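# Move a glass graduated cylinder from cart to bench

## Task

Take one graduated cylinder off the cart's top tray and set it upright on the work surface of the shelved bench. Every other cylinder must still be standing at the end. No cylinder may tip over or touch the floor. They are glass, so a hard knock or a drop of more than a few centimetres breaks one, and that counts as failure. At the end the gripper must have let go and moved away, and the cylinder must stand without any help from the robot. The robot must not tip over or be left leaning.

## Robot and tools

Robot: a Hello Robot Stretch 3 with a single arm. It has a two-wheeled base 0.33 m long and 0.34 m wide, a lift that rides a vertical mast, and a telescoping arm that reaches out to the robot's right side. At the end of the arm is a wrist with yaw, pitch and roll, and a two-finger gripper. The base cannot move sideways, so the gripper is carried along the robot's forward direction by driving the base. A turn in place pivots about the midpoint of the drive wheels, 0.05 m behind the front edge. With the arm pulled in and the wrist folded, the turn sweeps a 0.28 m radius; an unfolded, level wrist reaches beyond that.

Frames: the base frame has its origin on the floor between the drive wheels, with x forward, y to the left and z up. hand_pose is reported in this frame, at the point where the closed fingertips meet. With all wrist joints at zero, that frame's x points up, its y toward the mast, and its z toward the rear. The fingertip pads are round, 0.04 m across. The odometry frame is where the base frame was at the start. Heading is positive to the left and runs from -3.142 to 3.142.

execute_actions takes "actions", a list run in order. Each action may hold "robot", "steps" (an integer from 1 to 450 at 30 steps per second, default 1) and "until". An action with only "steps" simply waits. "robot" is one of three things: a single command, a queue (a list of up to 8 commands or {"pause_s": s} with s at most 15), or {"stop": true}, which brakes everything and clears the queue. A command may contain "base", "joints" and "contact_limits".

"base" holds exactly one key. translate_m is a relative drive in metres, positive forward, magnitude at most 1. rotate_rad is a relative turn in radians, positive counter-clockwise (left), magnitude at most 3.2. Both are measured from wherever the base is when that command begins.

"joints" holds absolute targets, keyed by name; any joint left out keeps its old goal. lift_m: 0 to 1.1 m, arm height. arm_m: 0 to 0.52 m, extension. wrist_yaw_rad: -1.345 to 4.42; 0 points along the arm, positive swings toward the front, 3.0 folds it over the base. wrist_pitch_rad: -1.57 to 0.451; 0 is level, negative tips the fingers down. wrist_roll_rad: -2.911 to 2.911; 0 puts the fingers side by side, level. gripper_m: -0.089 to 0.179, larger is wider. The real fingertip gap is smaller than this value by 0.007 when nearly shut and 0.025 when fully open; it is zero below 0.007. head_pan_rad: -3.953 to 1.73; 0 faces forward, positive left, -1.57 looks along the arm. head_tilt_rad: -1.53 to 0.419; negative tilts down. "contact_limits": {"arm_m": e} sets the motor effort percentage (1 to 100) at which the arm halts; it stays in force until the arm's next command.

Motions run concurrently and continue across actions and while the operator thinks. A new command acts at once and discards the rest of any older queue; joints it omits keep going. In a queue, each command waits until all motions of the previous one end "done" (for the base and gripper, "off_target" also counts). Any other ending drops the remaining commands. One bad value rejects the entire call, and nothing in it runs.

"until" ends an action early. {"robot": {"status": "ended"}} fires once nothing is moving and no queue is running. Other fields use [op, value] with =, !=, <, <=, > or >=, compared at printed precision. Statuses take a word or ["!=", "moving"]. The "any" form fires when any one motion ends.

Base speed: 0.30 m/s and 1.9 rad/s only with lift_m below 0.30, arm_m below 0.03 and wrist_yaw_rad above 2.54; otherwise it is capped at 0.10 m/s and 0.63 rad/s.

Wrist safety: fold or unfold only with lift_m between 0.32 and 0.95, wrist_pitch_rad -0.4 and roll near 0; once folded the lift may drop to 0.25. If yaw is below -0.4, keep pitch at -0.5 or lower.

Gripper: to grip, command a value below the object's width. To release, command at least 0.02 above where the fingers made contact. Neither the reading nor "done" proves a hold. A stall guard eases a hard squeeze; to regrip, send a new value.

zoom_image: "camera" is head_camera, nav_camera or wrist_camera. "region" is [x0, y0, x1, y1] in pixels from the top-left corner, no larger than 504 by 504. Image sizes are 896x504 (head), 672x504 (nav) and 644x364 (wrist). The head and nav cameras turn with head pan and tilt.

finished_scene {"scene": n} ends the scene for good. Call it only after all motion has stopped and the cylinder stands freely.

Result lines: base_status, with progress and goal in brackets; joint_goals; joint_status words (moving, done, off_target, contact_stop, time_out, stopped, not_commanded, torque_fault); measured_speeds; refusals, queue and queue_left. Lines starting with refused, dropped or replaced count actions and commands from 0. on_its_own flags goals the robot changed, slack or switched-off joints, and tilt of 3 degrees or more. lidar_m gives 12 sectors of 30 degrees, the first straight ahead and the rest counter-clockwise, in a plane 0.17 m high; it cannot see glass. wrist_depth_mm and head_depth_mm are 7x7 grids of median depth. base_tilt is in degrees, forward and right positive, with a fixed bias of up to about 4. motor_effort is a percentage with the peak in brackets. turned_by_wheels and turned_by_imu give the turn since the last result.

Hazards: after a contact_stop, the lift or arm goes slack. Pushing against something rigid with the gripper above about 0.45 m, or pushing again after a stop, can topple the robot. So can driving while holding or hooking something fixed, or catching furniture, which is worst when reversing. To recover, reverse the last move in small steps, pull the gripper free and lower the lift to about 0.2. Prolonged strain shuts a wrist servo off for 10 s. Loose objects may get bumped now and then. Set the glass down gently, releasing it with almost no drop.

Each tool is called as name(argument=value, ...), one argument or row to a line, values as JSON.

## Session

execute_actions(
  actions=[],
)

Scene clock: 0.00 s.
robot.base_odometry: x=+0.000 y=+0.000 heading=+0.000 (m, m, rad; robot's odometry frame)
robot.turned_by_wheels: +0.000 (rad since the last result)
robot.turned_by_imu: +0.000 (rad since the last result)
robot.base_tilt: forward=+1.1 right=-0.4 (deg)
robot.lidar_m: 1.65 2.33 2.19 2.01 2.26 2.09 2.17 1.05 0.97 0.98 1.24 1.63
robot.head_depth_mm: 1948 2074 2086 2099 1825 2124 2031 / 1959 2195 2176 2172 1792 2208 2079 / 1984 2271 2261 2290 1756 2322 2096 / 1997 2373 2350 2389 1961 2381 2066 / 2012 2509 2490 2535 2504 2489 1989 / 2011 2640 2640 2656 2704 2644 2055 / 2030 2741 2810 2768 2810 2801 2027
robot.base_status: not_commanded
robot.joint_positions: lift_m=+0.422 arm_m=-0.002 wrist_yaw_rad=+3.012 wrist_pitch_rad=-0.503 wrist_roll_rad=+0.002 gripper_m=+0.037 head_pan_rad=+0.015 head_tilt_rad=+0.011
robot.joint_goals: lift_m=+0.422 arm_m=-0.002 wrist_yaw_rad=+3.012 wrist_pitch_rad=-0.503 wrist_roll_rad=+0.002 gripper_m=+0.037 head_pan_rad=+0.015 head_tilt_rad=+0.011
robot.joint_status: lift_m=not_commanded arm_m=not_commanded wrist_yaw_rad=not_commanded wrist_pitch_rad=not_commanded wrist_roll_rad=not_commanded gripper_m=not_commanded head_pan_rad=not_commanded head_tilt_rad=not_commanded
robot.measured_speeds: translate_m=+0.000 rotate_rad=+0.000 lift_m=+0.000 arm_m=+0.000 wrist_yaw_rad=+0.000 wrist_pitch_rad=+0.000 wrist_roll_rad=+0.000 head_pan_rad=+0.000 head_tilt_rad=+0.000
robot: refusals=0 queue=idle queue_left=0
robot.motor_effort: left_wheel=+1 right_wheel=-1 lift_m=+26 arm_m=+0 wrist_yaw_rad=+0 wrist_pitch_rad=+6 wrist_roll_rad=+0 gripper_m=-1 head_pan_rad=+0 head_tilt_rad=+3 (%)
robot.hand_pose: x=+0.0063 y=+0.0678 z=+0.4162 quat_wxyz=(+0.220, +0.695, +0.131, +0.671) (m; robot's base frame)
robot.wrist_depth_mm: - - - - - - - / - - - - - - - / - - - - - - - / 852 894 871 909 884 886 873 / 712 730 - 758 762 767 764 / 622 632 - 638 649 639 651 / 546 555 - 570 536 569 561
pictures: head_camera (sideways: a quarter turn clockwise sets it upright), nav_camera (sideways: a quarter turn counterclockwise sets it upright), wrist_camera
Images, in order (width x height): head_camera 896x504, nav_camera 672x504, wrist_camera 644x364.

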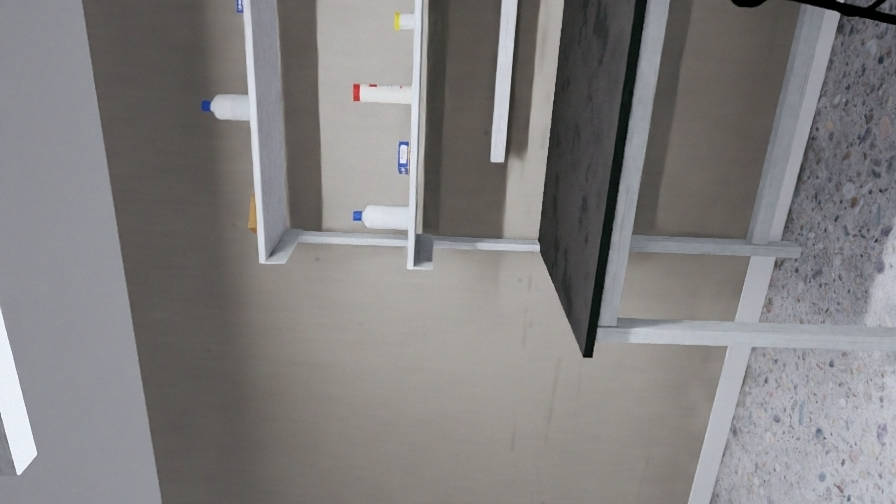

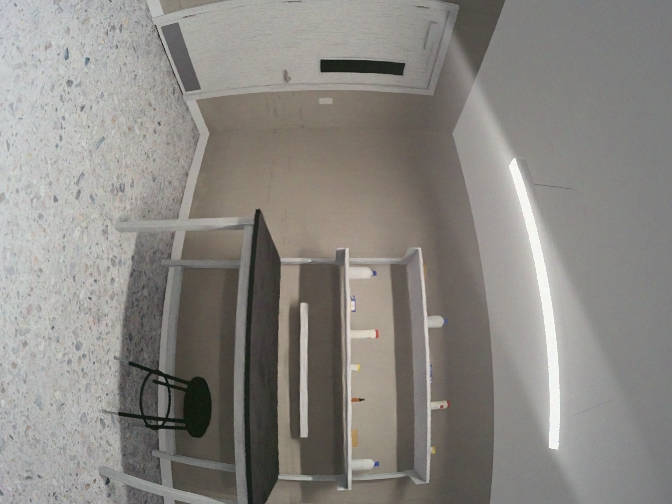

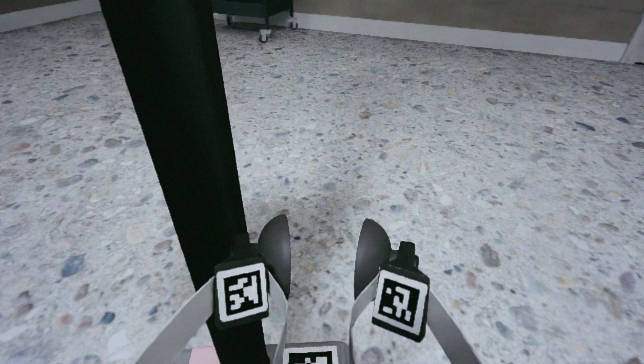

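execute_actions(
  actions=[
    {"robot":{"joints":{"head_pan_rad":1.7,"head_tilt_rad":-0.4,"lift_m":0.26,"wrist_pitch_rad":-0.4}},"steps":450,"until":{"robot":{"status":"ended"}}},
  ],
)

Scene clock: 2.50 s.
robot.base_odometry: x=+0.000 y=+0.000 heading=+0.000 (m, m, rad; robot's odometry frame)
robot.turned_by_wheels: +0.000 (rad since the last result)
robot.turned_by_imu: +0.000 (rad since the last result)
robot.base_tilt: forward=+1.1 right=-0.3 (deg)
robot.lidar_m: 1.65 2.32 2.19 2.02 2.25 2.09 2.16 1.04 0.97 0.98 1.24 1.64
robot.head_depth_mm: 1844 1959 2106 2262 2214 1688 1369 / 1931 2073 2221 2390 2201 1670 1358 / 2039 2201 2335 2550 2180 1668 1355 / 2143 2334 2424 2457 2165 1658 1342 / 2272 2468 2620 2556 2144 1659 1341 / 2426 2656 2890 2997 2108 1642 1331 / 2598 2846 3111 2962 2109 1653 -
robot.base_status: not_commanded
robot.joint_positions: lift_m=+0.261 arm_m=-0.002 wrist_yaw_rad=+3.012 wrist_pitch_rad=-0.423 wrist_roll_rad=+0.002 gripper_m=+0.037 head_pan_rad=+1.693 head_tilt_rad=-0.395
robot.joint_goals: lift_m=+0.260 arm_m=-0.002 wrist_yaw_rad=+3.012 wrist_pitch_rad=-0.400 wrist_roll_rad=+0.002 gripper_m=+0.037 head_pan_rad=+1.700 head_tilt_rad=-0.400
robot.joint_status: lift_m=done arm_m=not_commanded wrist_yaw_rad=not_commanded wrist_pitch_rad=done wrist_roll_rad=not_commanded gripper_m=not_commanded head_pan_rad=done head_tilt_rad=done
robot.measured_speeds: translate_m=+0.000 rotate_rad=+0.000 lift_m=+0.000 arm_m=+0.000 wrist_yaw_rad=+0.000 wrist_pitch_rad=+0.000 wrist_roll_rad=+0.000 head_pan_rad=+0.000 head_tilt_rad=+0.000
robot: refusals=0 queue=done queue_left=0
robot.motor_effort: left_wheel=+1(1) right_wheel=-1(1) lift_m=+10(25) arm_m=-1(0) wrist_yaw_rad=+0(0) wrist_pitch_rad=+10(11) wrist_roll_rad=+1(0) gripper_m=-1(0) head_pan_rad=+4(41) head_tilt_rad=-3(37) (%)
robot.hand_pose: x=+0.0077 y=+0.0786 z=+0.2723 quat_wxyz=(+0.193, +0.700, +0.103, +0.680) (m; robot's base frame)
robot.wrist_depth_mm: - - - - - - - / - - - - - - - / 901 924 939 948 972 964 986 / 697 694 706 705 706 727 738 / 571 580 - 587 597 595 599 / 474 490 - 514 506 494 499 / - - - - 410 419 425
pictures: head_camera (sideways: a quarter turn clockwise sets it upright), nav_camera (sideways: a quarter turn counterclockwise sets it upright), wrist_camera
camera_calibration (this result's frames):
head_camera: T_world_to_cam=[[0.0853084, -0.426683, -0.900369, 1.19313], [-0.993374, -0.106269, -0.0437601, 0.069116], [-0.0770093, 0.898136, -0.432921, 0.525236], [0, 0, 0, 1]] pos_world=[0.00732187, 0.0447006, 1.30467]
nav_camera: T_world_to_cam=[[-0.0348942, 0.362325, 0.931399, -1.16875], [0.996019, 0.0891058, 0.00265192, 0.0478835], [-0.0820322, 0.927783, -0.363991, 0.434709], [0, 0, 0, 1]] pos_world=[-0.0528152, 0.0158838, 1.24667]
wrist_camera: T_world_to_cam=[[0.996412, -0.0834315, 0.0142481, -0.00461792], [-0.0334654, -0.542968, -0.839086, 0.305694], [0.0777425, 0.835598, -0.543812, 0.243227], [0, 0, 0, 1]] pos_world=[-0.00407751, -0.0376429, 0.388839]
Images, in order (width x height): head_camera 896x504, nav_camera 672x504, wrist_camera 644x364.

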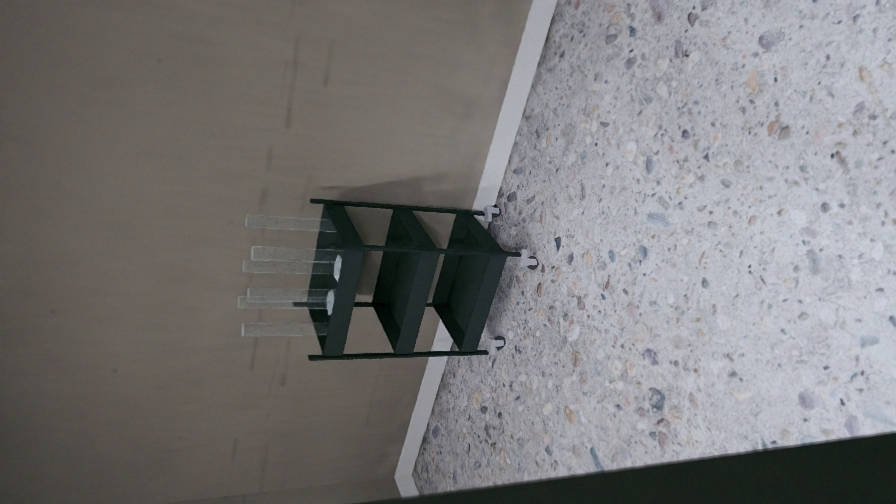

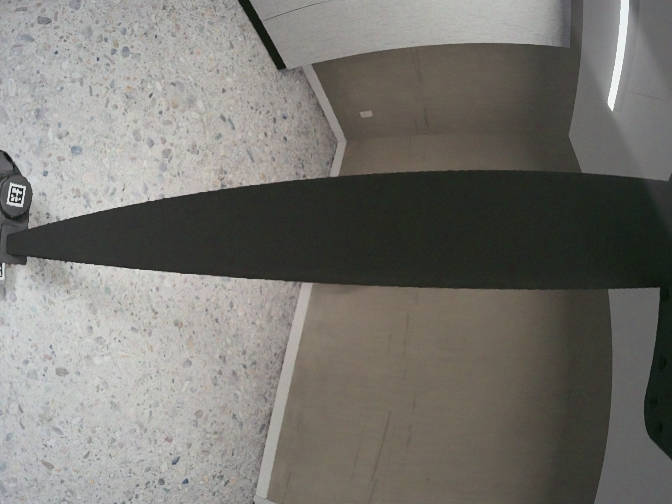

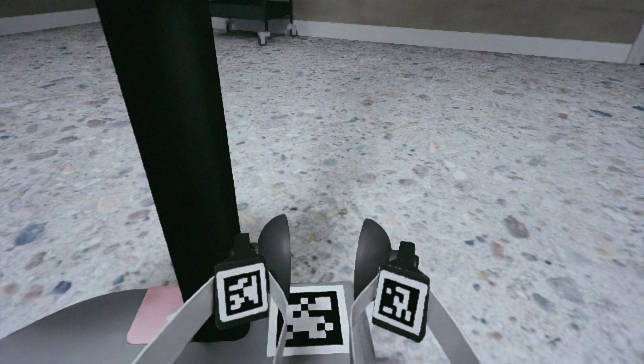

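execute_actions(
  actions=[
    {"robot":[{"base":{"rotate_rad":1.89},"joints":{"head_pan_rad":-1.6,"head_tilt_rad":-0.6}},{"base":{"translate_m":1}},{"base":{"translate_m":0.53}},{"base":{"rotate_rad":0.82}},{"joints":{"lift_m":0.5}},{"joints":{"lift_m":0.8,"wrist_yaw_rad":0,"gripper_m":0.1}},{"joints":{"wrist_pitch_rad":0}}],"steps":450,"until":{"robot":{"status":"ended"}}},
    {"steps":450,"until":{"robot":{"status":"ended"}}},
  ],
)

Scene clock: 24.20 s.
robot.base_odometry: x=-0.480 y=+1.453 heading=+2.710 (m, m, rad; robot's odometry frame)
robot.turned_by_wheels: +2.710 (rad since the last result)
robot.turned_by_imu: +2.743 (rad since the last result)
robot.base_tilt: forward=+1.2 right=-0.2 (deg)
robot.lidar_m: 1.09 1.11 1.50 2.14 2.17 2.89 3.12 1.53 1.10 0.64 0.66 1.47
robot.head_depth_mm: 887 992 1119 1296 1535 1444 1285 / 882 987 1118 1277 1523 1426 - / 877 980 1111 1279 1497 1425 - / 874 978 1089 1198 1147 1006 - / 869 972 1101 1049 968 1185 1194 / 867 965 1092 1034 1072 1191 1197 / 861 962 1081 1025 1071 1190 1180
robot.base_status: done (rotate_rad +0.8198 of +0.8200)
robot.joint_positions: lift_m=+0.799 arm_m=-0.002 wrist_yaw_rad=+0.003 wrist_pitch_rad=-0.027 wrist_roll_rad=+0.002 gripper_m=+0.100 head_pan_rad=-1.593 head_tilt_rad=-0.593
robot.joint_goals: lift_m=+0.800 arm_m=-0.002 wrist_yaw_rad=+0.000 wrist_pitch_rad=+0.000 wrist_roll_rad=+0.002 gripper_m=+0.100 head_pan_rad=-1.600 head_tilt_rad=-0.600
robot.joint_status: lift_m=done arm_m=not_commanded wrist_yaw_rad=done wrist_pitch_rad=done wrist_roll_rad=not_commanded gripper_m=done head_pan_rad=done head_tilt_rad=done
robot.measured_speeds: translate_m=+0.000 rotate_rad=+0.000 lift_m=+0.000 arm_m=+0.000 wrist_yaw_rad=+0.000 wrist_pitch_rad=+0.000 wrist_roll_rad=+0.000 head_pan_rad=+0.000 head_tilt_rad=+0.000
robot: refusals=0 queue=done queue_left=0
robot.motor_effort: left_wheel=-4(13) right_wheel=+1(6) lift_m=+40(40) arm_m=+0(0) wrist_yaw_rad=-3(4) wrist_pitch_rad=+11(11) wrist_roll_rad=+0(0) gripper_m=-1(90) head_pan_rad=-4(44) head_tilt_rad=-5(27) (%)
robot.hand_pose: x=-0.0207 y=-0.3989 z=+0.9071 quat_wxyz=(+0.707, +0.011, -0.708, -0.009) (m; robot's base frame)
robot.wrist_depth_mm: 767 752 756 757 744 734 745 / 796 762 760 769 769 759 762 / 819 799 798 792 792 754 778 / 812 798 792 811 812 779 774 / 847 839 750 834 830 804 777 / 558 624 625 674 840 832 801 / 438 438 426 429 883 861 838
pictures: head_camera (sideways: a quarter turn clockwise sets it upright), nav_camera (sideways: a quarter turn counterclockwise sets it upright), wrist_camera
camera_calibration (this result's frames):
head_camera: T_world_to_cam=[[-0.0192111, 0.60347, -0.797154, 1.05918], [0.998526, -0.0289025, -0.0459441, 0.0597972], [-0.0507656, -0.796862, -0.602025, 0.745096], [0, 0, 0, 1]] pos_world=[-0.00153585, -0.0437141, 1.29564]
nav_camera: T_world_to_cam=[[-0.021582, -0.540015, 0.841379, -1.0514], [-0.998498, 0.0540292, 0.00906481, 0.0517027], [-0.0503541, -0.839919, -0.54037, 0.664024], [0, 0, 0, 1]] pos_world=[0.06237, -0.0128401, 1.24298]
wrist_camera: T_world_to_cam=[[-0.998704, -0.0403481, 0.0310263, -0.0645199], [-0.0376896, 0.176571, -0.983566, 0.996118], [0.0342067, -0.983461, -0.177863, -0.0688667], [0, 0, 0, 1]] pos_world=[-0.0245373, -0.246217, 0.969501]
Images, in order (width x height): head_camera 896x504, nav_camera 672x504, wrist_camera 644x364.

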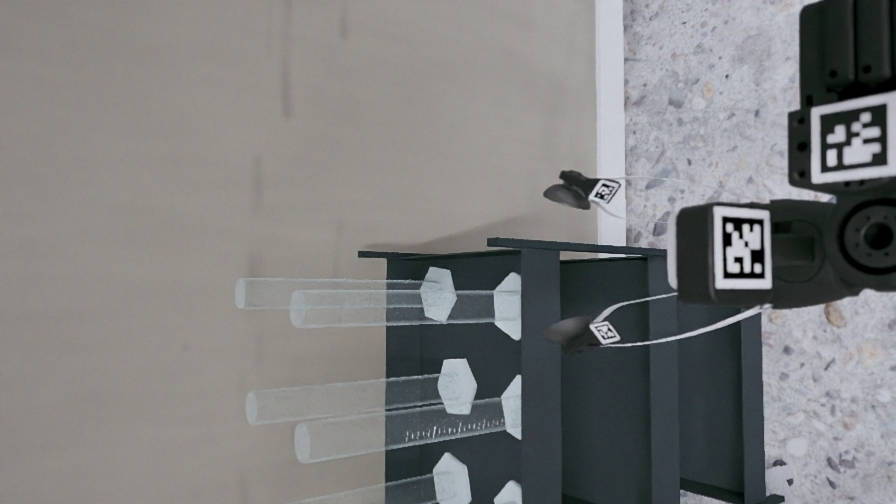

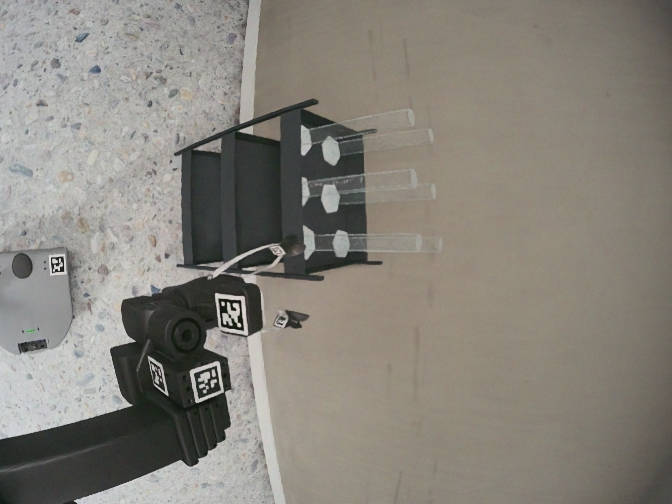

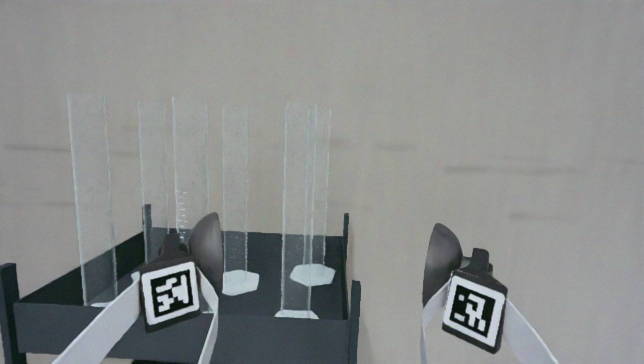

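execute_actions(
  actions=[
    {"robot":{"base":{"translate_m":0.048},"joints":{"lift_m":0.74,"arm_m":0.24,"wrist_pitch_rad":0.025}},"steps":450,"until":{"robot":{"status":"ended"}}},
  ],
)

Scene clock: 28.17 s.
robot.base_odometry: x=-0.524 y=+1.473 heading=+2.710 (m, m, rad; robot's odometry frame)
robot.turned_by_wheels: +0.000 (rad since the last result)
robot.turned_by_imu: +0.001 (rad since the last result)
robot.base_tilt: forward=+1.1 right=-0.4 (deg)
robot.lidar_m: 1.04 1.06 1.43 2.15 2.17 2.93 3.17 1.53 1.10 0.64 0.66 1.47
robot.head_depth_mm: 884 989 1128 1295 1533 1441 1243 / 882 988 1113 1284 1483 - - / 874 980 1115 1273 - 1384 1207 / 876 973 1099 1087 - 1190 1201 / 871 969 1099 1040 1090 1203 1195 / 865 966 1094 1038 1079 1196 1191 / 860 959 1078 1018 1069 1179 1188
robot.base_status: done (translate_m +0.0480 of +0.0480)
robot.joint_positions: lift_m=+0.741 arm_m=+0.240 wrist_yaw_rad=+0.002 wrist_pitch_rad=+0.000 wrist_roll_rad=+0.002 gripper_m=+0.100 head_pan_rad=-1.593 head_tilt_rad=-0.593
robot.joint_goals: lift_m=+0.740 arm_m=+0.240 wrist_yaw_rad=+0.000 wrist_pitch_rad=+0.025 wrist_roll_rad=+0.002 gripper_m=+0.100 head_pan_rad=-1.600 head_tilt_rad=-0.600
robot.joint_status: lift_m=done arm_m=done wrist_yaw_rad=done wrist_pitch_rad=done wrist_roll_rad=not_commanded gripper_m=done head_pan_rad=done head_tilt_rad=done
robot.measured_speeds: translate_m=+0.000 rotate_rad=+0.000 lift_m=+0.000 arm_m=+0.000 wrist_yaw_rad=+0.000 wrist_pitch_rad=+0.000 wrist_roll_rad=+0.000 head_pan_rad=+0.000 head_tilt_rad=+0.000
robot: refusals=0 queue=done queue_left=0
robot.motor_effort: left_wheel=-4(7) right_wheel=+2(4) lift_m=+11(42) arm_m=+2(1) wrist_yaw_rad=-2(3) wrist_pitch_rad=+11(13) wrist_roll_rad=+0(0) gripper_m=+0(0) head_pan_rad=-4(4) head_tilt_rad=-6(5) (%)
robot.hand_pose: x=-0.0210 y=-0.6409 z=+0.8554 quat_wxyz=(+0.707, +0.001, -0.708, +0.000) (m; robot's base frame)
robot.wrist_depth_mm: 550 542 534 538 522 512 520 / 559 544 550 540 543 532 534 / 553 568 556 557 551 547 533 / 576 587 577 581 550 551 546 / 594 581 589 578 573 575 559 / 451 506 500 497 584 577 571 / 396 387 402 419 589 586 582
pictures: head_camera (sideways: a quarter turn clockwise sets it upright), nav_camera (sideways: a quarter turn counterclockwise sets it upright), wrist_camera
camera_calibration (this result's frames):
head_camera: T_world_to_cam=[[-0.0192108, 0.60347, -0.797154, 1.05918], [0.998526, -0.0289029, -0.0459441, 0.0597972], [-0.050766, -0.796862, -0.602025, 0.745096], [0, 0, 0, 1]] pos_world=[-0.00153587, -0.0437141, 1.29564]
nav_camera: T_world_to_cam=[[-0.0215823, -0.540015, 0.841379, -1.0514], [-0.998498, 0.0540296, 0.0090648, 0.0517028], [-0.0503545, -0.83992, -0.54037, 0.664024], [0, 0, 0, 1]] pos_world=[0.06237, -0.0128402, 1.24298]
wrist_camera: T_world_to_cam=[[-0.998753, -0.0383102, 0.0320084, -0.0725213], [-0.0374314, 0.150437, -0.987911, 0.974946], [0.0330318, -0.987877, -0.151683, -0.341333], [0, 0, 0, 1]] pos_world=[-0.0246625, -0.486641, 0.913707]
Images, in order (width x height): head_camera 896x504, nav_camera 672x504, wrist_camera 644x364.

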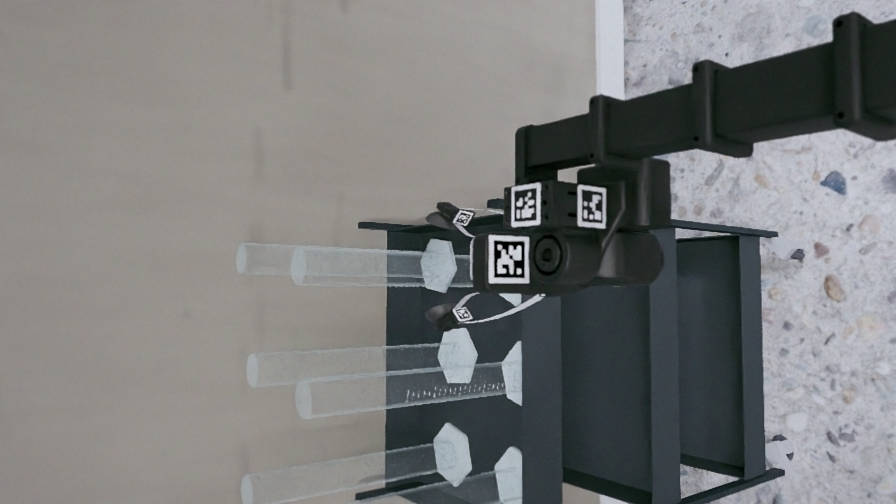

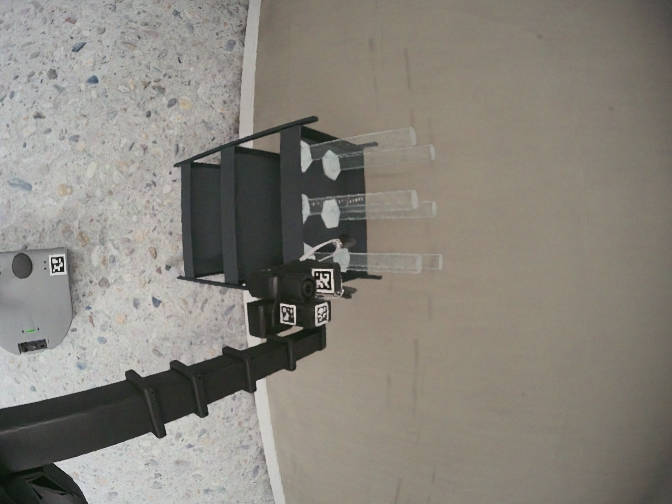

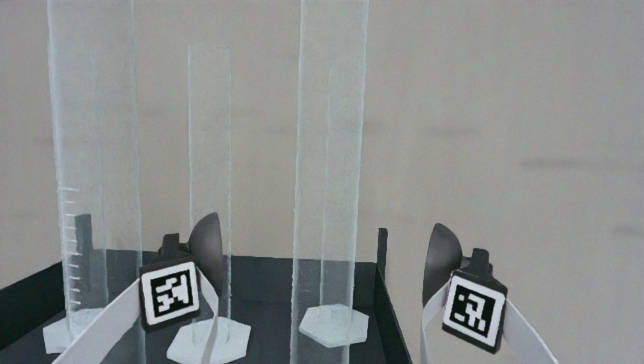

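execute_actions(
  actions=[
    {"robot":[{"joints":{"arm_m":0.312}},{"joints":{"gripper_m":0.06}}],"steps":450,"until":{"robot":{"status":"ended"}}},
  ],
)

Scene clock: 31.00 s.
robot.base_odometry: x=-0.524 y=+1.473 heading=+2.710 (m, m, rad; robot's odometry frame)
robot.turned_by_wheels: +0.000 (rad since the last result)
robot.turned_by_imu: +0.000 (rad since the last result)
robot.base_tilt: forward=+1.1 right=-0.2 (deg)
robot.lidar_m: 1.04 1.06 1.43 2.15 2.18 2.94 3.18 1.53 1.10 0.64 0.66 1.47
robot.head_depth_mm: 887 990 1121 1299 1528 1436 1243 / 879 985 1120 1282 1480 - - / 874 974 1108 1232 - 1425 1204 / 873 976 1098 - 1120 1174 1199 / 868 972 1099 1037 1074 1199 1197 / 868 966 1096 1035 1074 1190 1186 / 861 966 1083 1015 1073 1175 1187
robot.base_status: done (translate_m +0.0480 of +0.0480)
robot.joint_positions: lift_m=+0.741 arm_m=+0.312 wrist_yaw_rad=+0.002 wrist_pitch_rad=+0.000 wrist_roll_rad=+0.002 gripper_m=+0.060 head_pan_rad=-1.593 head_tilt_rad=-0.593
robot.joint_goals: lift_m=+0.740 arm_m=+0.312 wrist_yaw_rad=+0.000 wrist_pitch_rad=+0.025 wrist_roll_rad=+0.002 gripper_m=+0.060 head_pan_rad=-1.600 head_tilt_rad=-0.600
robot.joint_status: lift_m=done arm_m=done wrist_yaw_rad=done wrist_pitch_rad=done wrist_roll_rad=not_commanded gripper_m=done head_pan_rad=done head_tilt_rad=done
robot.measured_speeds: translate_m=+0.000 rotate_rad=+0.000 lift_m=+0.000 arm_m=+0.000 wrist_yaw_rad=+0.000 wrist_pitch_rad=+0.000 wrist_roll_rad=+0.000 head_pan_rad=+0.000 head_tilt_rad=+0.000
robot: refusals=0 queue=done queue_left=0
robot.motor_effort: left_wheel=-4(4) right_wheel=+2(2) lift_m=+11(11) arm_m=+2(2) wrist_yaw_rad=-2(2) wrist_pitch_rad=+11(11) wrist_roll_rad=+0(0) gripper_m=-1(90) head_pan_rad=-4(4) head_tilt_rad=-4(5) (%)
robot.hand_pose: x=-0.0210 y=-0.7129 z=+0.8554 quat_wxyz=(+0.707, +0.001, -0.708, +0.000) (m; robot's base frame)
robot.wrist_depth_mm: 474 473 466 464 461 457 453 / 488 482 480 474 463 460 464 / 504 490 486 483 480 469 473 / 507 511 497 496 488 476 480 / 512 513 515 501 500 500 488 / 432 430 - 436 - 506 501 / 398 405 407 415 425 515 509
pictures: head_camera (sideways: a quarter turn clockwise sets it upright), nav_camera (sideways: a quarter turn counterclockwise sets it upright), wrist_camera
camera_calibration (this result's frames):
head_camera: T_world_to_cam=[[-0.019211, 0.60347, -0.797154, 1.05918], [0.998526, -0.0289027, -0.0459441, 0.0597972], [-0.0507658, -0.796862, -0.602025, 0.745096], [0, 0, 0, 1]] pos_world=[-0.00153586, -0.0437141, 1.29564]
nav_camera: T_world_to_cam=[[-0.0215822, -0.540015, 0.841379, -1.0514], [-0.998498, 0.0540294, 0.0090648, 0.0517028], [-0.0503543, -0.839919, -0.54037, 0.664024], [0, 0, 0, 1]] pos_world=[0.06237, -0.0128401, 1.24298]
wrist_camera: T_world_to_cam=[[-0.998753, -0.0383084, 0.0320084, -0.0752788], [-0.0374311, 0.150436, -0.987911, 0.985777], [0.03303, -0.987877, -0.151683, -0.412458], [0, 0, 0, 1]] pos_world=[-0.0246627, -0.558638, 0.913707]
Images, in order (width x height): head_camera 896x504, nav_camera 672x504, wrist_camera 644x364.

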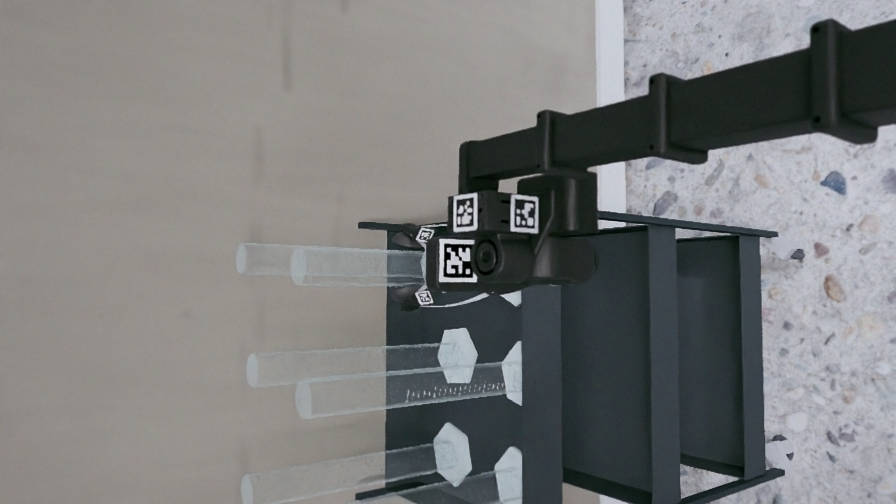

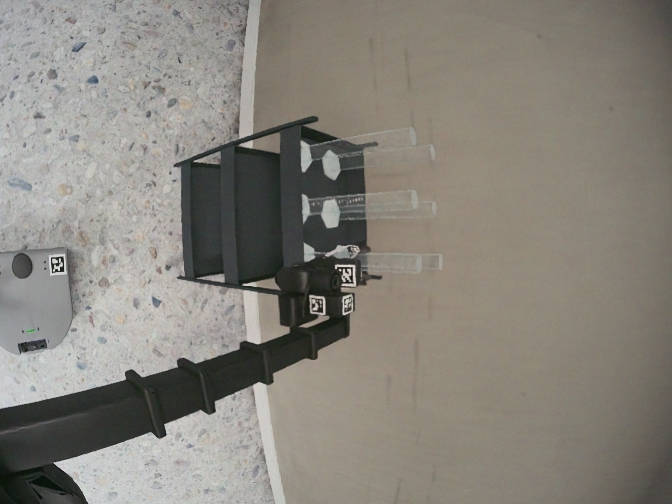

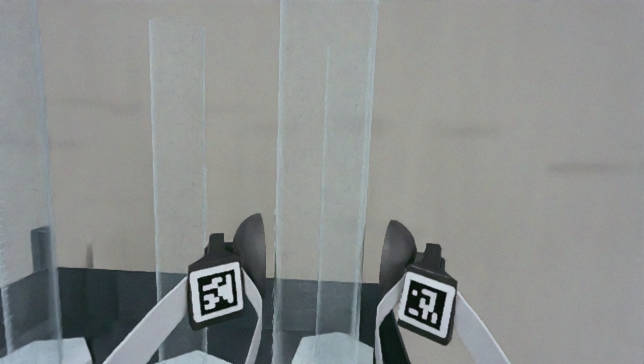

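execute_actions(
  actions=[
    {"robot":[{"joints":{"gripper_m":-0.01}},{"joints":{"lift_m":0.77}}],"steps":450,"until":{"robot":{"status":"ended"}}},
  ],
)

Scene clock: 33.37 s.
robot.base_odometry: x=-0.524 y=+1.473 heading=+2.710 (m, m, rad; robot's odometry frame)
robot.turned_by_wheels: +0.000 (rad since the last result)
robot.turned_by_imu: +0.000 (rad since the last result)
robot.base_tilt: forward=+1.0 right=-0.4 (deg)
robot.lidar_m: 1.04 1.06 1.43 2.15 2.18 2.94 3.19 1.52 1.10 0.64 0.66 1.47
robot.head_depth_mm: 883 988 1126 1300 1534 1453 - / 881 988 1117 1275 1492 - - / 878 980 1109 1220 1550 1419 1209 / 871 976 1099 - 1141 1177 1204 / 870 972 1098 1039 1079 1203 1199 / 865 967 1089 1036 1080 1196 1195 / 861 960 1080 1012 1068 1181 1184
robot.base_status: done (translate_m +0.0480 of +0.0480)
robot.joint_positions: lift_m=+0.769 arm_m=+0.312 wrist_yaw_rad=+0.002 wrist_pitch_rad=-0.013 wrist_roll_rad=+0.002 gripper_m=-0.009 head_pan_rad=-1.593 head_tilt_rad=-0.593
robot.joint_goals: lift_m=+0.770 arm_m=+0.312 wrist_yaw_rad=+0.000 wrist_pitch_rad=+0.025 wrist_roll_rad=+0.002 gripper_m=-0.010 head_pan_rad=-1.600 head_tilt_rad=-0.600
robot.joint_status: lift_m=done arm_m=done wrist_yaw_rad=done wrist_pitch_rad=done wrist_roll_rad=not_commanded gripper_m=done head_pan_rad=done head_tilt_rad=done
robot.measured_speeds: translate_m=+0.000 rotate_rad=+0.000 lift_m=+0.000 arm_m=+0.000 wrist_yaw_rad=+0.000 wrist_pitch_rad=+0.000 wrist_roll_rad=+0.000 head_pan_rad=+0.000 head_tilt_rad=+0.000
robot: refusals=0 queue=done queue_left=0
robot.motor_effort: left_wheel=-3(4) right_wheel=+1(2) lift_m=+41(42) arm_m=+2(2) wrist_yaw_rad=-3(3) wrist_pitch_rad=+16(17) wrist_roll_rad=+0(0) gripper_m=-17(99) head_pan_rad=-4(4) head_tilt_rad=-5(5) (%)
robot.hand_pose: x=-0.0209 y=-0.7126 z=+0.8804 quat_wxyz=(+0.707, +0.006, -0.708, -0.004) (m; robot's base frame)
robot.wrist_depth_mm: 482 465 465 462 461 449 454 / 493 482 481 471 467 467 456 / 496 492 485 488 477 470 467 / 509 505 490 496 483 485 472 / 526 512 515 512 495 492 497 / 443 470 - 521 499 512 505 / 416 432 427 432 527 522 512
pictures: head_camera (sideways: a quarter turn clockwise sets it upright), nav_camera (sideways: a quarter turn counterclockwise sets it upright), wrist_camera
camera_calibration (this result's frames):
head_camera: T_world_to_cam=[[-0.019211, 0.60347, -0.797154, 1.05918], [0.998526, -0.0289027, -0.0459441, 0.0597972], [-0.0507658, -0.796862, -0.602025, 0.745096], [0, 0, 0, 1]] pos_world=[-0.00153586, -0.0437141, 1.29564]
nav_camera: T_world_to_cam=[[-0.0215822, -0.540015, 0.841379, -1.0514], [-0.998498, 0.0540294, 0.00906481, 0.0517027], [-0.0503543, -0.839919, -0.54037, 0.664024], [0, 0, 0, 1]] pos_world=[0.06237, -0.0128401, 1.24298]
wrist_camera: T_world_to_cam=[[-0.998731, -0.0392803, 0.0315165, -0.0761863], [-0.0375438, 0.163614, -0.98581, 1.01799], [0.0335664, -0.985742, -0.164882, -0.395177], [0, 0, 0, 1]] pos_world=[-0.0246058, -0.559094, 0.940789]
Images, in order (width x height): head_camera 896x504, nav_camera 672x504, wrist_camera 644x364.

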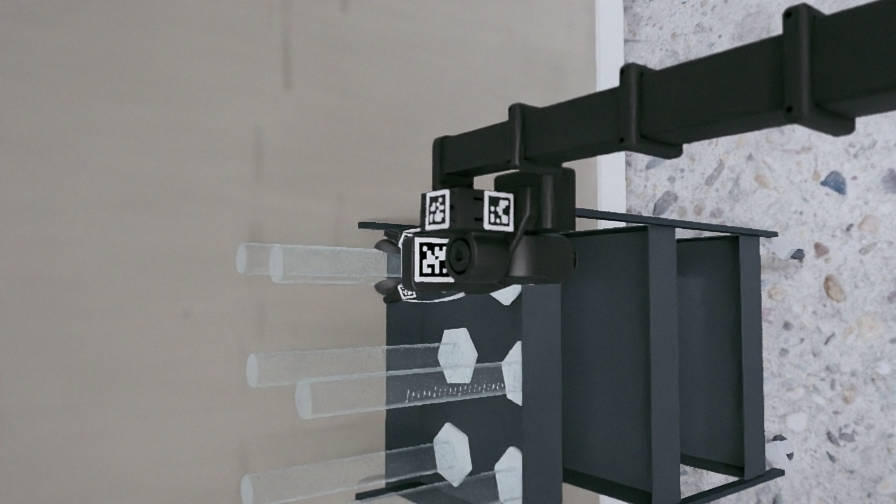

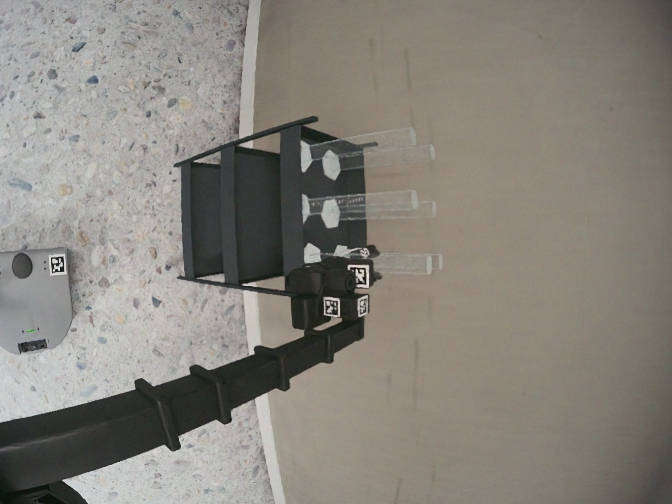

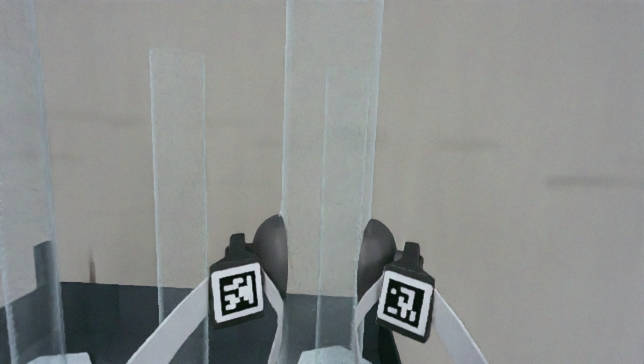

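execute_actions(
  actions=[
    {"robot":[{"joints":{"lift_m":0.9}},{"joints":{"arm_m":0.02,"lift_m":0.95}},{"base":{"rotate_rad":-0.25}},{"base":{"translate_m":-1},"joints":{"lift_m":1.06,"wrist_pitch_rad":0.04}},{"base":{"translate_m":-0.85}},{"base":{"rotate_rad":-1.32}}],"steps":450,"until":{"robot":{"status":"ended"}}},
    {"steps":450,"until":{"robot":{"status":"ended"}}},
    {"steps":450,"until":{"robot":{"status":"ended"}}},
  ],
)

Scene clock: 64.63 s.
robot.base_odometry: x=+0.913 y=+0.307 heading=+1.140 (m, m, rad; robot's odometry frame)
robot.turned_by_wheels: -1.570 (rad since the last result)
robot.turned_by_imu: -1.583 (rad since the last result)
robot.base_tilt: forward=+1.0 right=-0.4 (deg)
robot.lidar_m: 1.52 1.60 2.01 2.80 2.97 1.68 1.62 1.23 1.12 0.75 0.75 1.59
robot.head_depth_mm: 1250 - - - - 1378 1214 / 1265 - - - - 1431 1208 / 1259 - - - - 1421 1209 / 1266 - - - - 1416 1203 / 1274 1351 863 1715 1713 1406 1194 / 1252 1354 849 869 1552 1336 1190 / 1267 1415 1540 1837 1676 1398 1186
robot.base_status: done (rotate_rad -1.3198 of -1.3200)
robot.joint_positions: lift_m=+1.059 arm_m=+0.020 wrist_yaw_rad=+0.001 wrist_pitch_rad=-0.007 wrist_roll_rad=+0.002 gripper_m=-0.009 head_pan_rad=-1.593 head_tilt_rad=-0.593
robot.joint_goals: lift_m=+1.060 arm_m=+0.020 wrist_yaw_rad=+0.000 wrist_pitch_rad=+0.040 wrist_roll_rad=+0.002 gripper_m=-0.010 head_pan_rad=-1.600 head_tilt_rad=-0.600
robot.joint_status: lift_m=done arm_m=done wrist_yaw_rad=done wrist_pitch_rad=done wrist_roll_rad=not_commanded gripper_m=done head_pan_rad=done head_tilt_rad=done
robot.measured_speeds: translate_m=+0.000 rotate_rad=+0.000 lift_m=+0.000 arm_m=+0.000 wrist_yaw_rad=+0.000 wrist_pitch_rad=+0.000 wrist_roll_rad=+0.000 head_pan_rad=+0.000 head_tilt_rad=+0.000
robot: refusals=0 queue=done queue_left=0
robot.motor_effort: left_wheel=+5(10) right_wheel=-4(7) lift_m=+41(44) arm_m=-3(3) wrist_yaw_rad=-1(2) wrist_pitch_rad=+20(21) wrist_roll_rad=+0(0) gripper_m=-16(17) head_pan_rad=-4(4) head_tilt_rad=-4(5) (%)
robot.hand_pose: x=-0.0211 y=-0.4213 z=+1.1719 quat_wxyz=(+0.707, +0.003, -0.708, -0.002) (m; robot's base frame)
robot.wrist_depth_mm: - - - - - - - / - - - - - - - / - - - - - - - / - - - - - - - / - - - - - - - / - - - 708 771 732 769 / - - 510 511 506 550 548
pictures: head_camera (sideways: a quarter turn clockwise sets it upright), nav_camera (sideways: a quarter turn counterclockwise sets it upright), wrist_camera
camera_calibration (this result's frames):
head_camera: T_world_to_cam=[[-0.0192104, 0.60347, -0.797154, 1.05918], [0.998526, -0.0289037, -0.0459441, 0.0597972], [-0.0507666, -0.796862, -0.602025, 0.745096], [0, 0, 0, 1]] pos_world=[-0.0015359, -0.043714, 1.29564]
nav_camera: T_world_to_cam=[[-0.0215827, -0.540015, 0.841379, -1.0514], [-0.998498, 0.0540303, 0.00906481, 0.0517027], [-0.0503551, -0.839919, -0.54037, 0.664024], [0, 0, 0, 1]] pos_world=[0.06237, -0.0128402, 1.24298]
wrist_camera: T_world_to_cam=[[-0.998766, -0.0382094, 0.0317376, -0.0739677], [-0.0373927, 0.157786, -0.986765, 1.25638], [0.032696, -0.986734, -0.15902, -0.0672981], [0, 0, 0, 1]] pos_world=[-0.0246965, -0.267471, 1.2314]
Images, in order (width x height): head_camera 896x504, nav_camera 672x504, wrist_camera 644x364.

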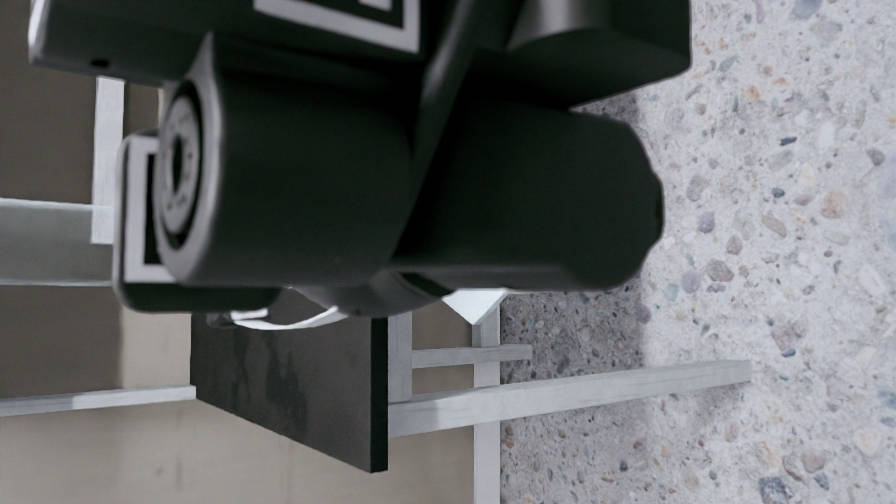

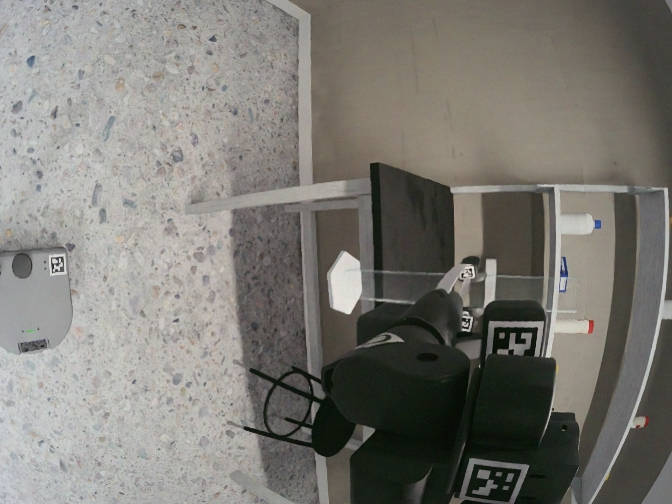

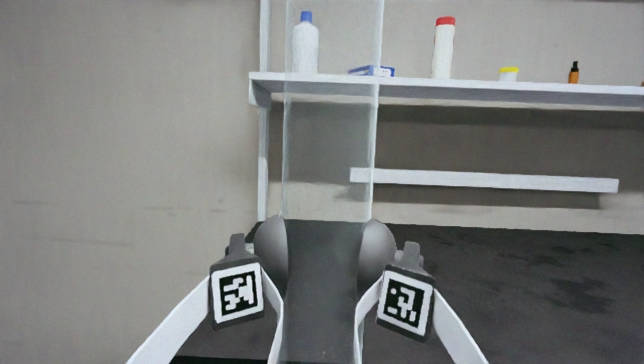

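execute_actions(
  actions=[
    {"robot":[{"joints":{"arm_m":0.45,"head_tilt_rad":-0.4}},{"joints":{"lift_m":1.02}}],"steps":450,"until":{"robot":{"status":"ended"}}},
    {"robot":[{"joints":{"lift_m":1.01}},{"joints":{"lift_m":1.0}}],"steps":450,"until":{"robot":{"status":"ended"}}},
  ],
)

Scene clock: 72.03 s.
robot.base_odometry: x=+0.913 y=+0.307 heading=+1.140 (m, m, rad; robot's odometry frame)
robot.turned_by_wheels: +0.000 (rad since the last result)
robot.turned_by_imu: +0.001 (rad since the last result)
robot.base_tilt: forward=+1.1 right=-0.6 (deg)
robot.lidar_m: 1.53 1.60 2.01 2.81 2.97 1.69 1.62 1.23 1.12 0.74 0.75 1.59
robot.head_depth_mm: 1288 1401 1502 - 1829 1612 1347 / 1244 1385 - 848 1830 1648 1343 / 1254 1379 - 887 1798 1634 1344 / 1254 1389 - 861 1823 1640 1331 / 1121 1384 1447 871 1798 1631 1324 / 1229 1352 1452 861 922 1478 1224 / 1251 1365 1489 1593 1821 1601 1314
robot.base_status: done (rotate_rad -1.3198 of -1.3200)
robot.joint_positions: lift_m=+1.001 arm_m=+0.450 wrist_yaw_rad=+0.001 wrist_pitch_rad=-0.007 wrist_roll_rad=+0.002 gripper_m=-0.009 head_pan_rad=-1.593 head_tilt_rad=-0.408
robot.joint_goals: lift_m=+1.000 arm_m=+0.450 wrist_yaw_rad=+0.000 wrist_pitch_rad=+0.040 wrist_roll_rad=+0.002 gripper_m=-0.010 head_pan_rad=-1.600 head_tilt_rad=-0.400
robot.joint_status: lift_m=done arm_m=done wrist_yaw_rad=done wrist_pitch_rad=done wrist_roll_rad=not_commanded gripper_m=done head_pan_rad=done head_tilt_rad=done
robot.measured_speeds: translate_m=+0.000 rotate_rad=+0.000 lift_m=+0.000 arm_m=+0.000 wrist_yaw_rad=+0.000 wrist_pitch_rad=+0.000 wrist_roll_rad=+0.000 head_pan_rad=+0.000 head_tilt_rad=+0.000
robot: refusals=0 queue=done queue_left=0
robot.motor_effort: left_wheel=+5(5) right_wheel=-3(4) lift_m=+12(41) arm_m=+2(3) wrist_yaw_rad=-1(1) wrist_pitch_rad=+20(20) wrist_roll_rad=+0(0) gripper_m=-19(18) head_pan_rad=-4(4) head_tilt_rad=+5(27) (%)
robot.hand_pose: x=-0.0211 y=-0.8508 z=+1.1136 quat_wxyz=(+0.707, +0.003, -0.708, -0.002) (m; robot's base frame)
robot.wrist_depth_mm: 788 784 570 591 574 553 539 / 806 814 793 807 751 785 787 / 830 819 810 803 796 800 784 / 861 848 814 824 803 818 808 / 851 868 845 830 843 824 841 / 883 872 - 581 606 584 621 / 903 457 409 436 414 441 449
pictures: head_camera (sideways: a quarter turn clockwise sets it upright), nav_camera (sideways: a quarter turn counterclockwise sets it upright), wrist_camera
camera_calibration (this result's frames):
head_camera: T_world_to_cam=[[-0.0227224, 0.446831, -0.89433, 1.18591], [0.998339, -0.0372332, -0.0439677, 0.0572362], [-0.0529449, -0.893843, -0.445243, 0.541123], [0, 0, 0, 1]] pos_world=[-0.00154455, -0.044093, 1.30404]
nav_camera: T_world_to_cam=[[-0.0179121, -0.376319, 0.926317, -1.16222], [-0.998473, 0.0551603, 0.0031017, 0.0594644], [-0.0522632, -0.924847, -0.376732, 0.451108], [0, 0, 0, 1]] pos_world=[0.0621322, -0.0234394, 1.24635]
wrist_camera: T_world_to_cam=[[-0.998766, -0.0381678, 0.0317706, -0.0885311], [-0.0373894, 0.156906, -0.986906, 1.26603], [0.032683, -0.986876, -0.158139, -0.501413], [0, 0, 0, 1]] pos_world=[-0.0246979, -0.69686, 1.17297]
Images, in order (width x height): head_camera 896x504, nav_camera 672x504, wrist_camera 644x364.

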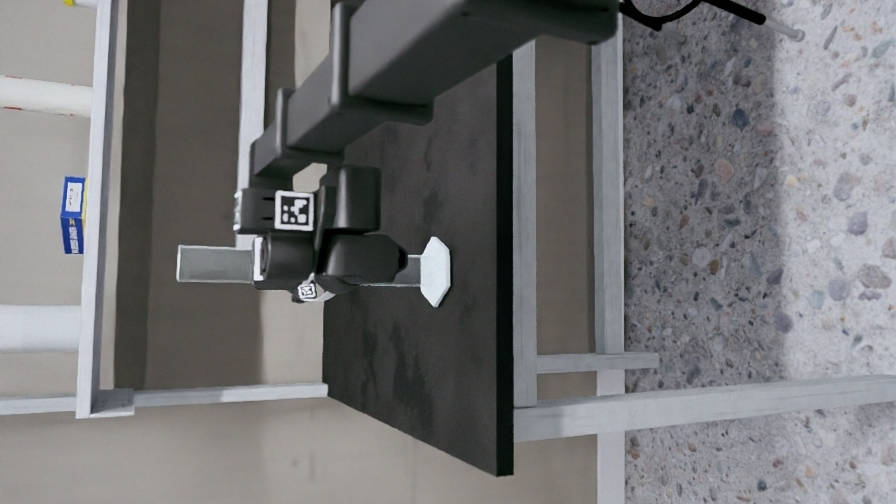

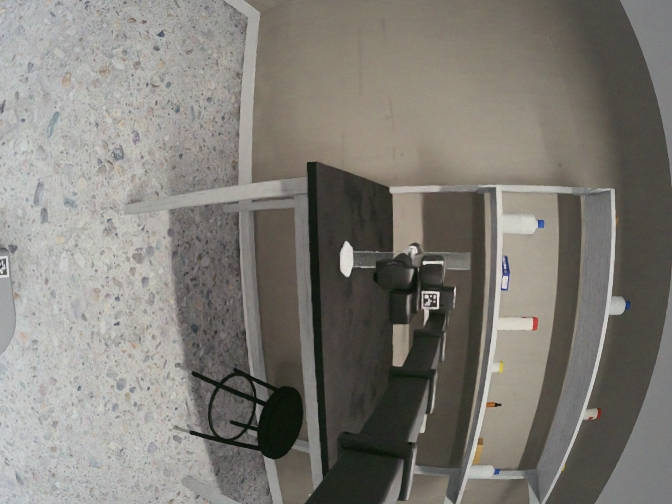

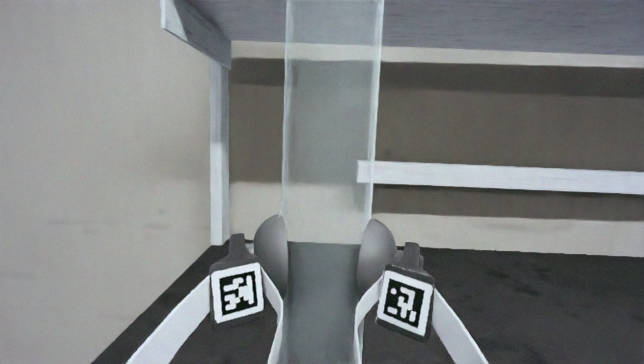

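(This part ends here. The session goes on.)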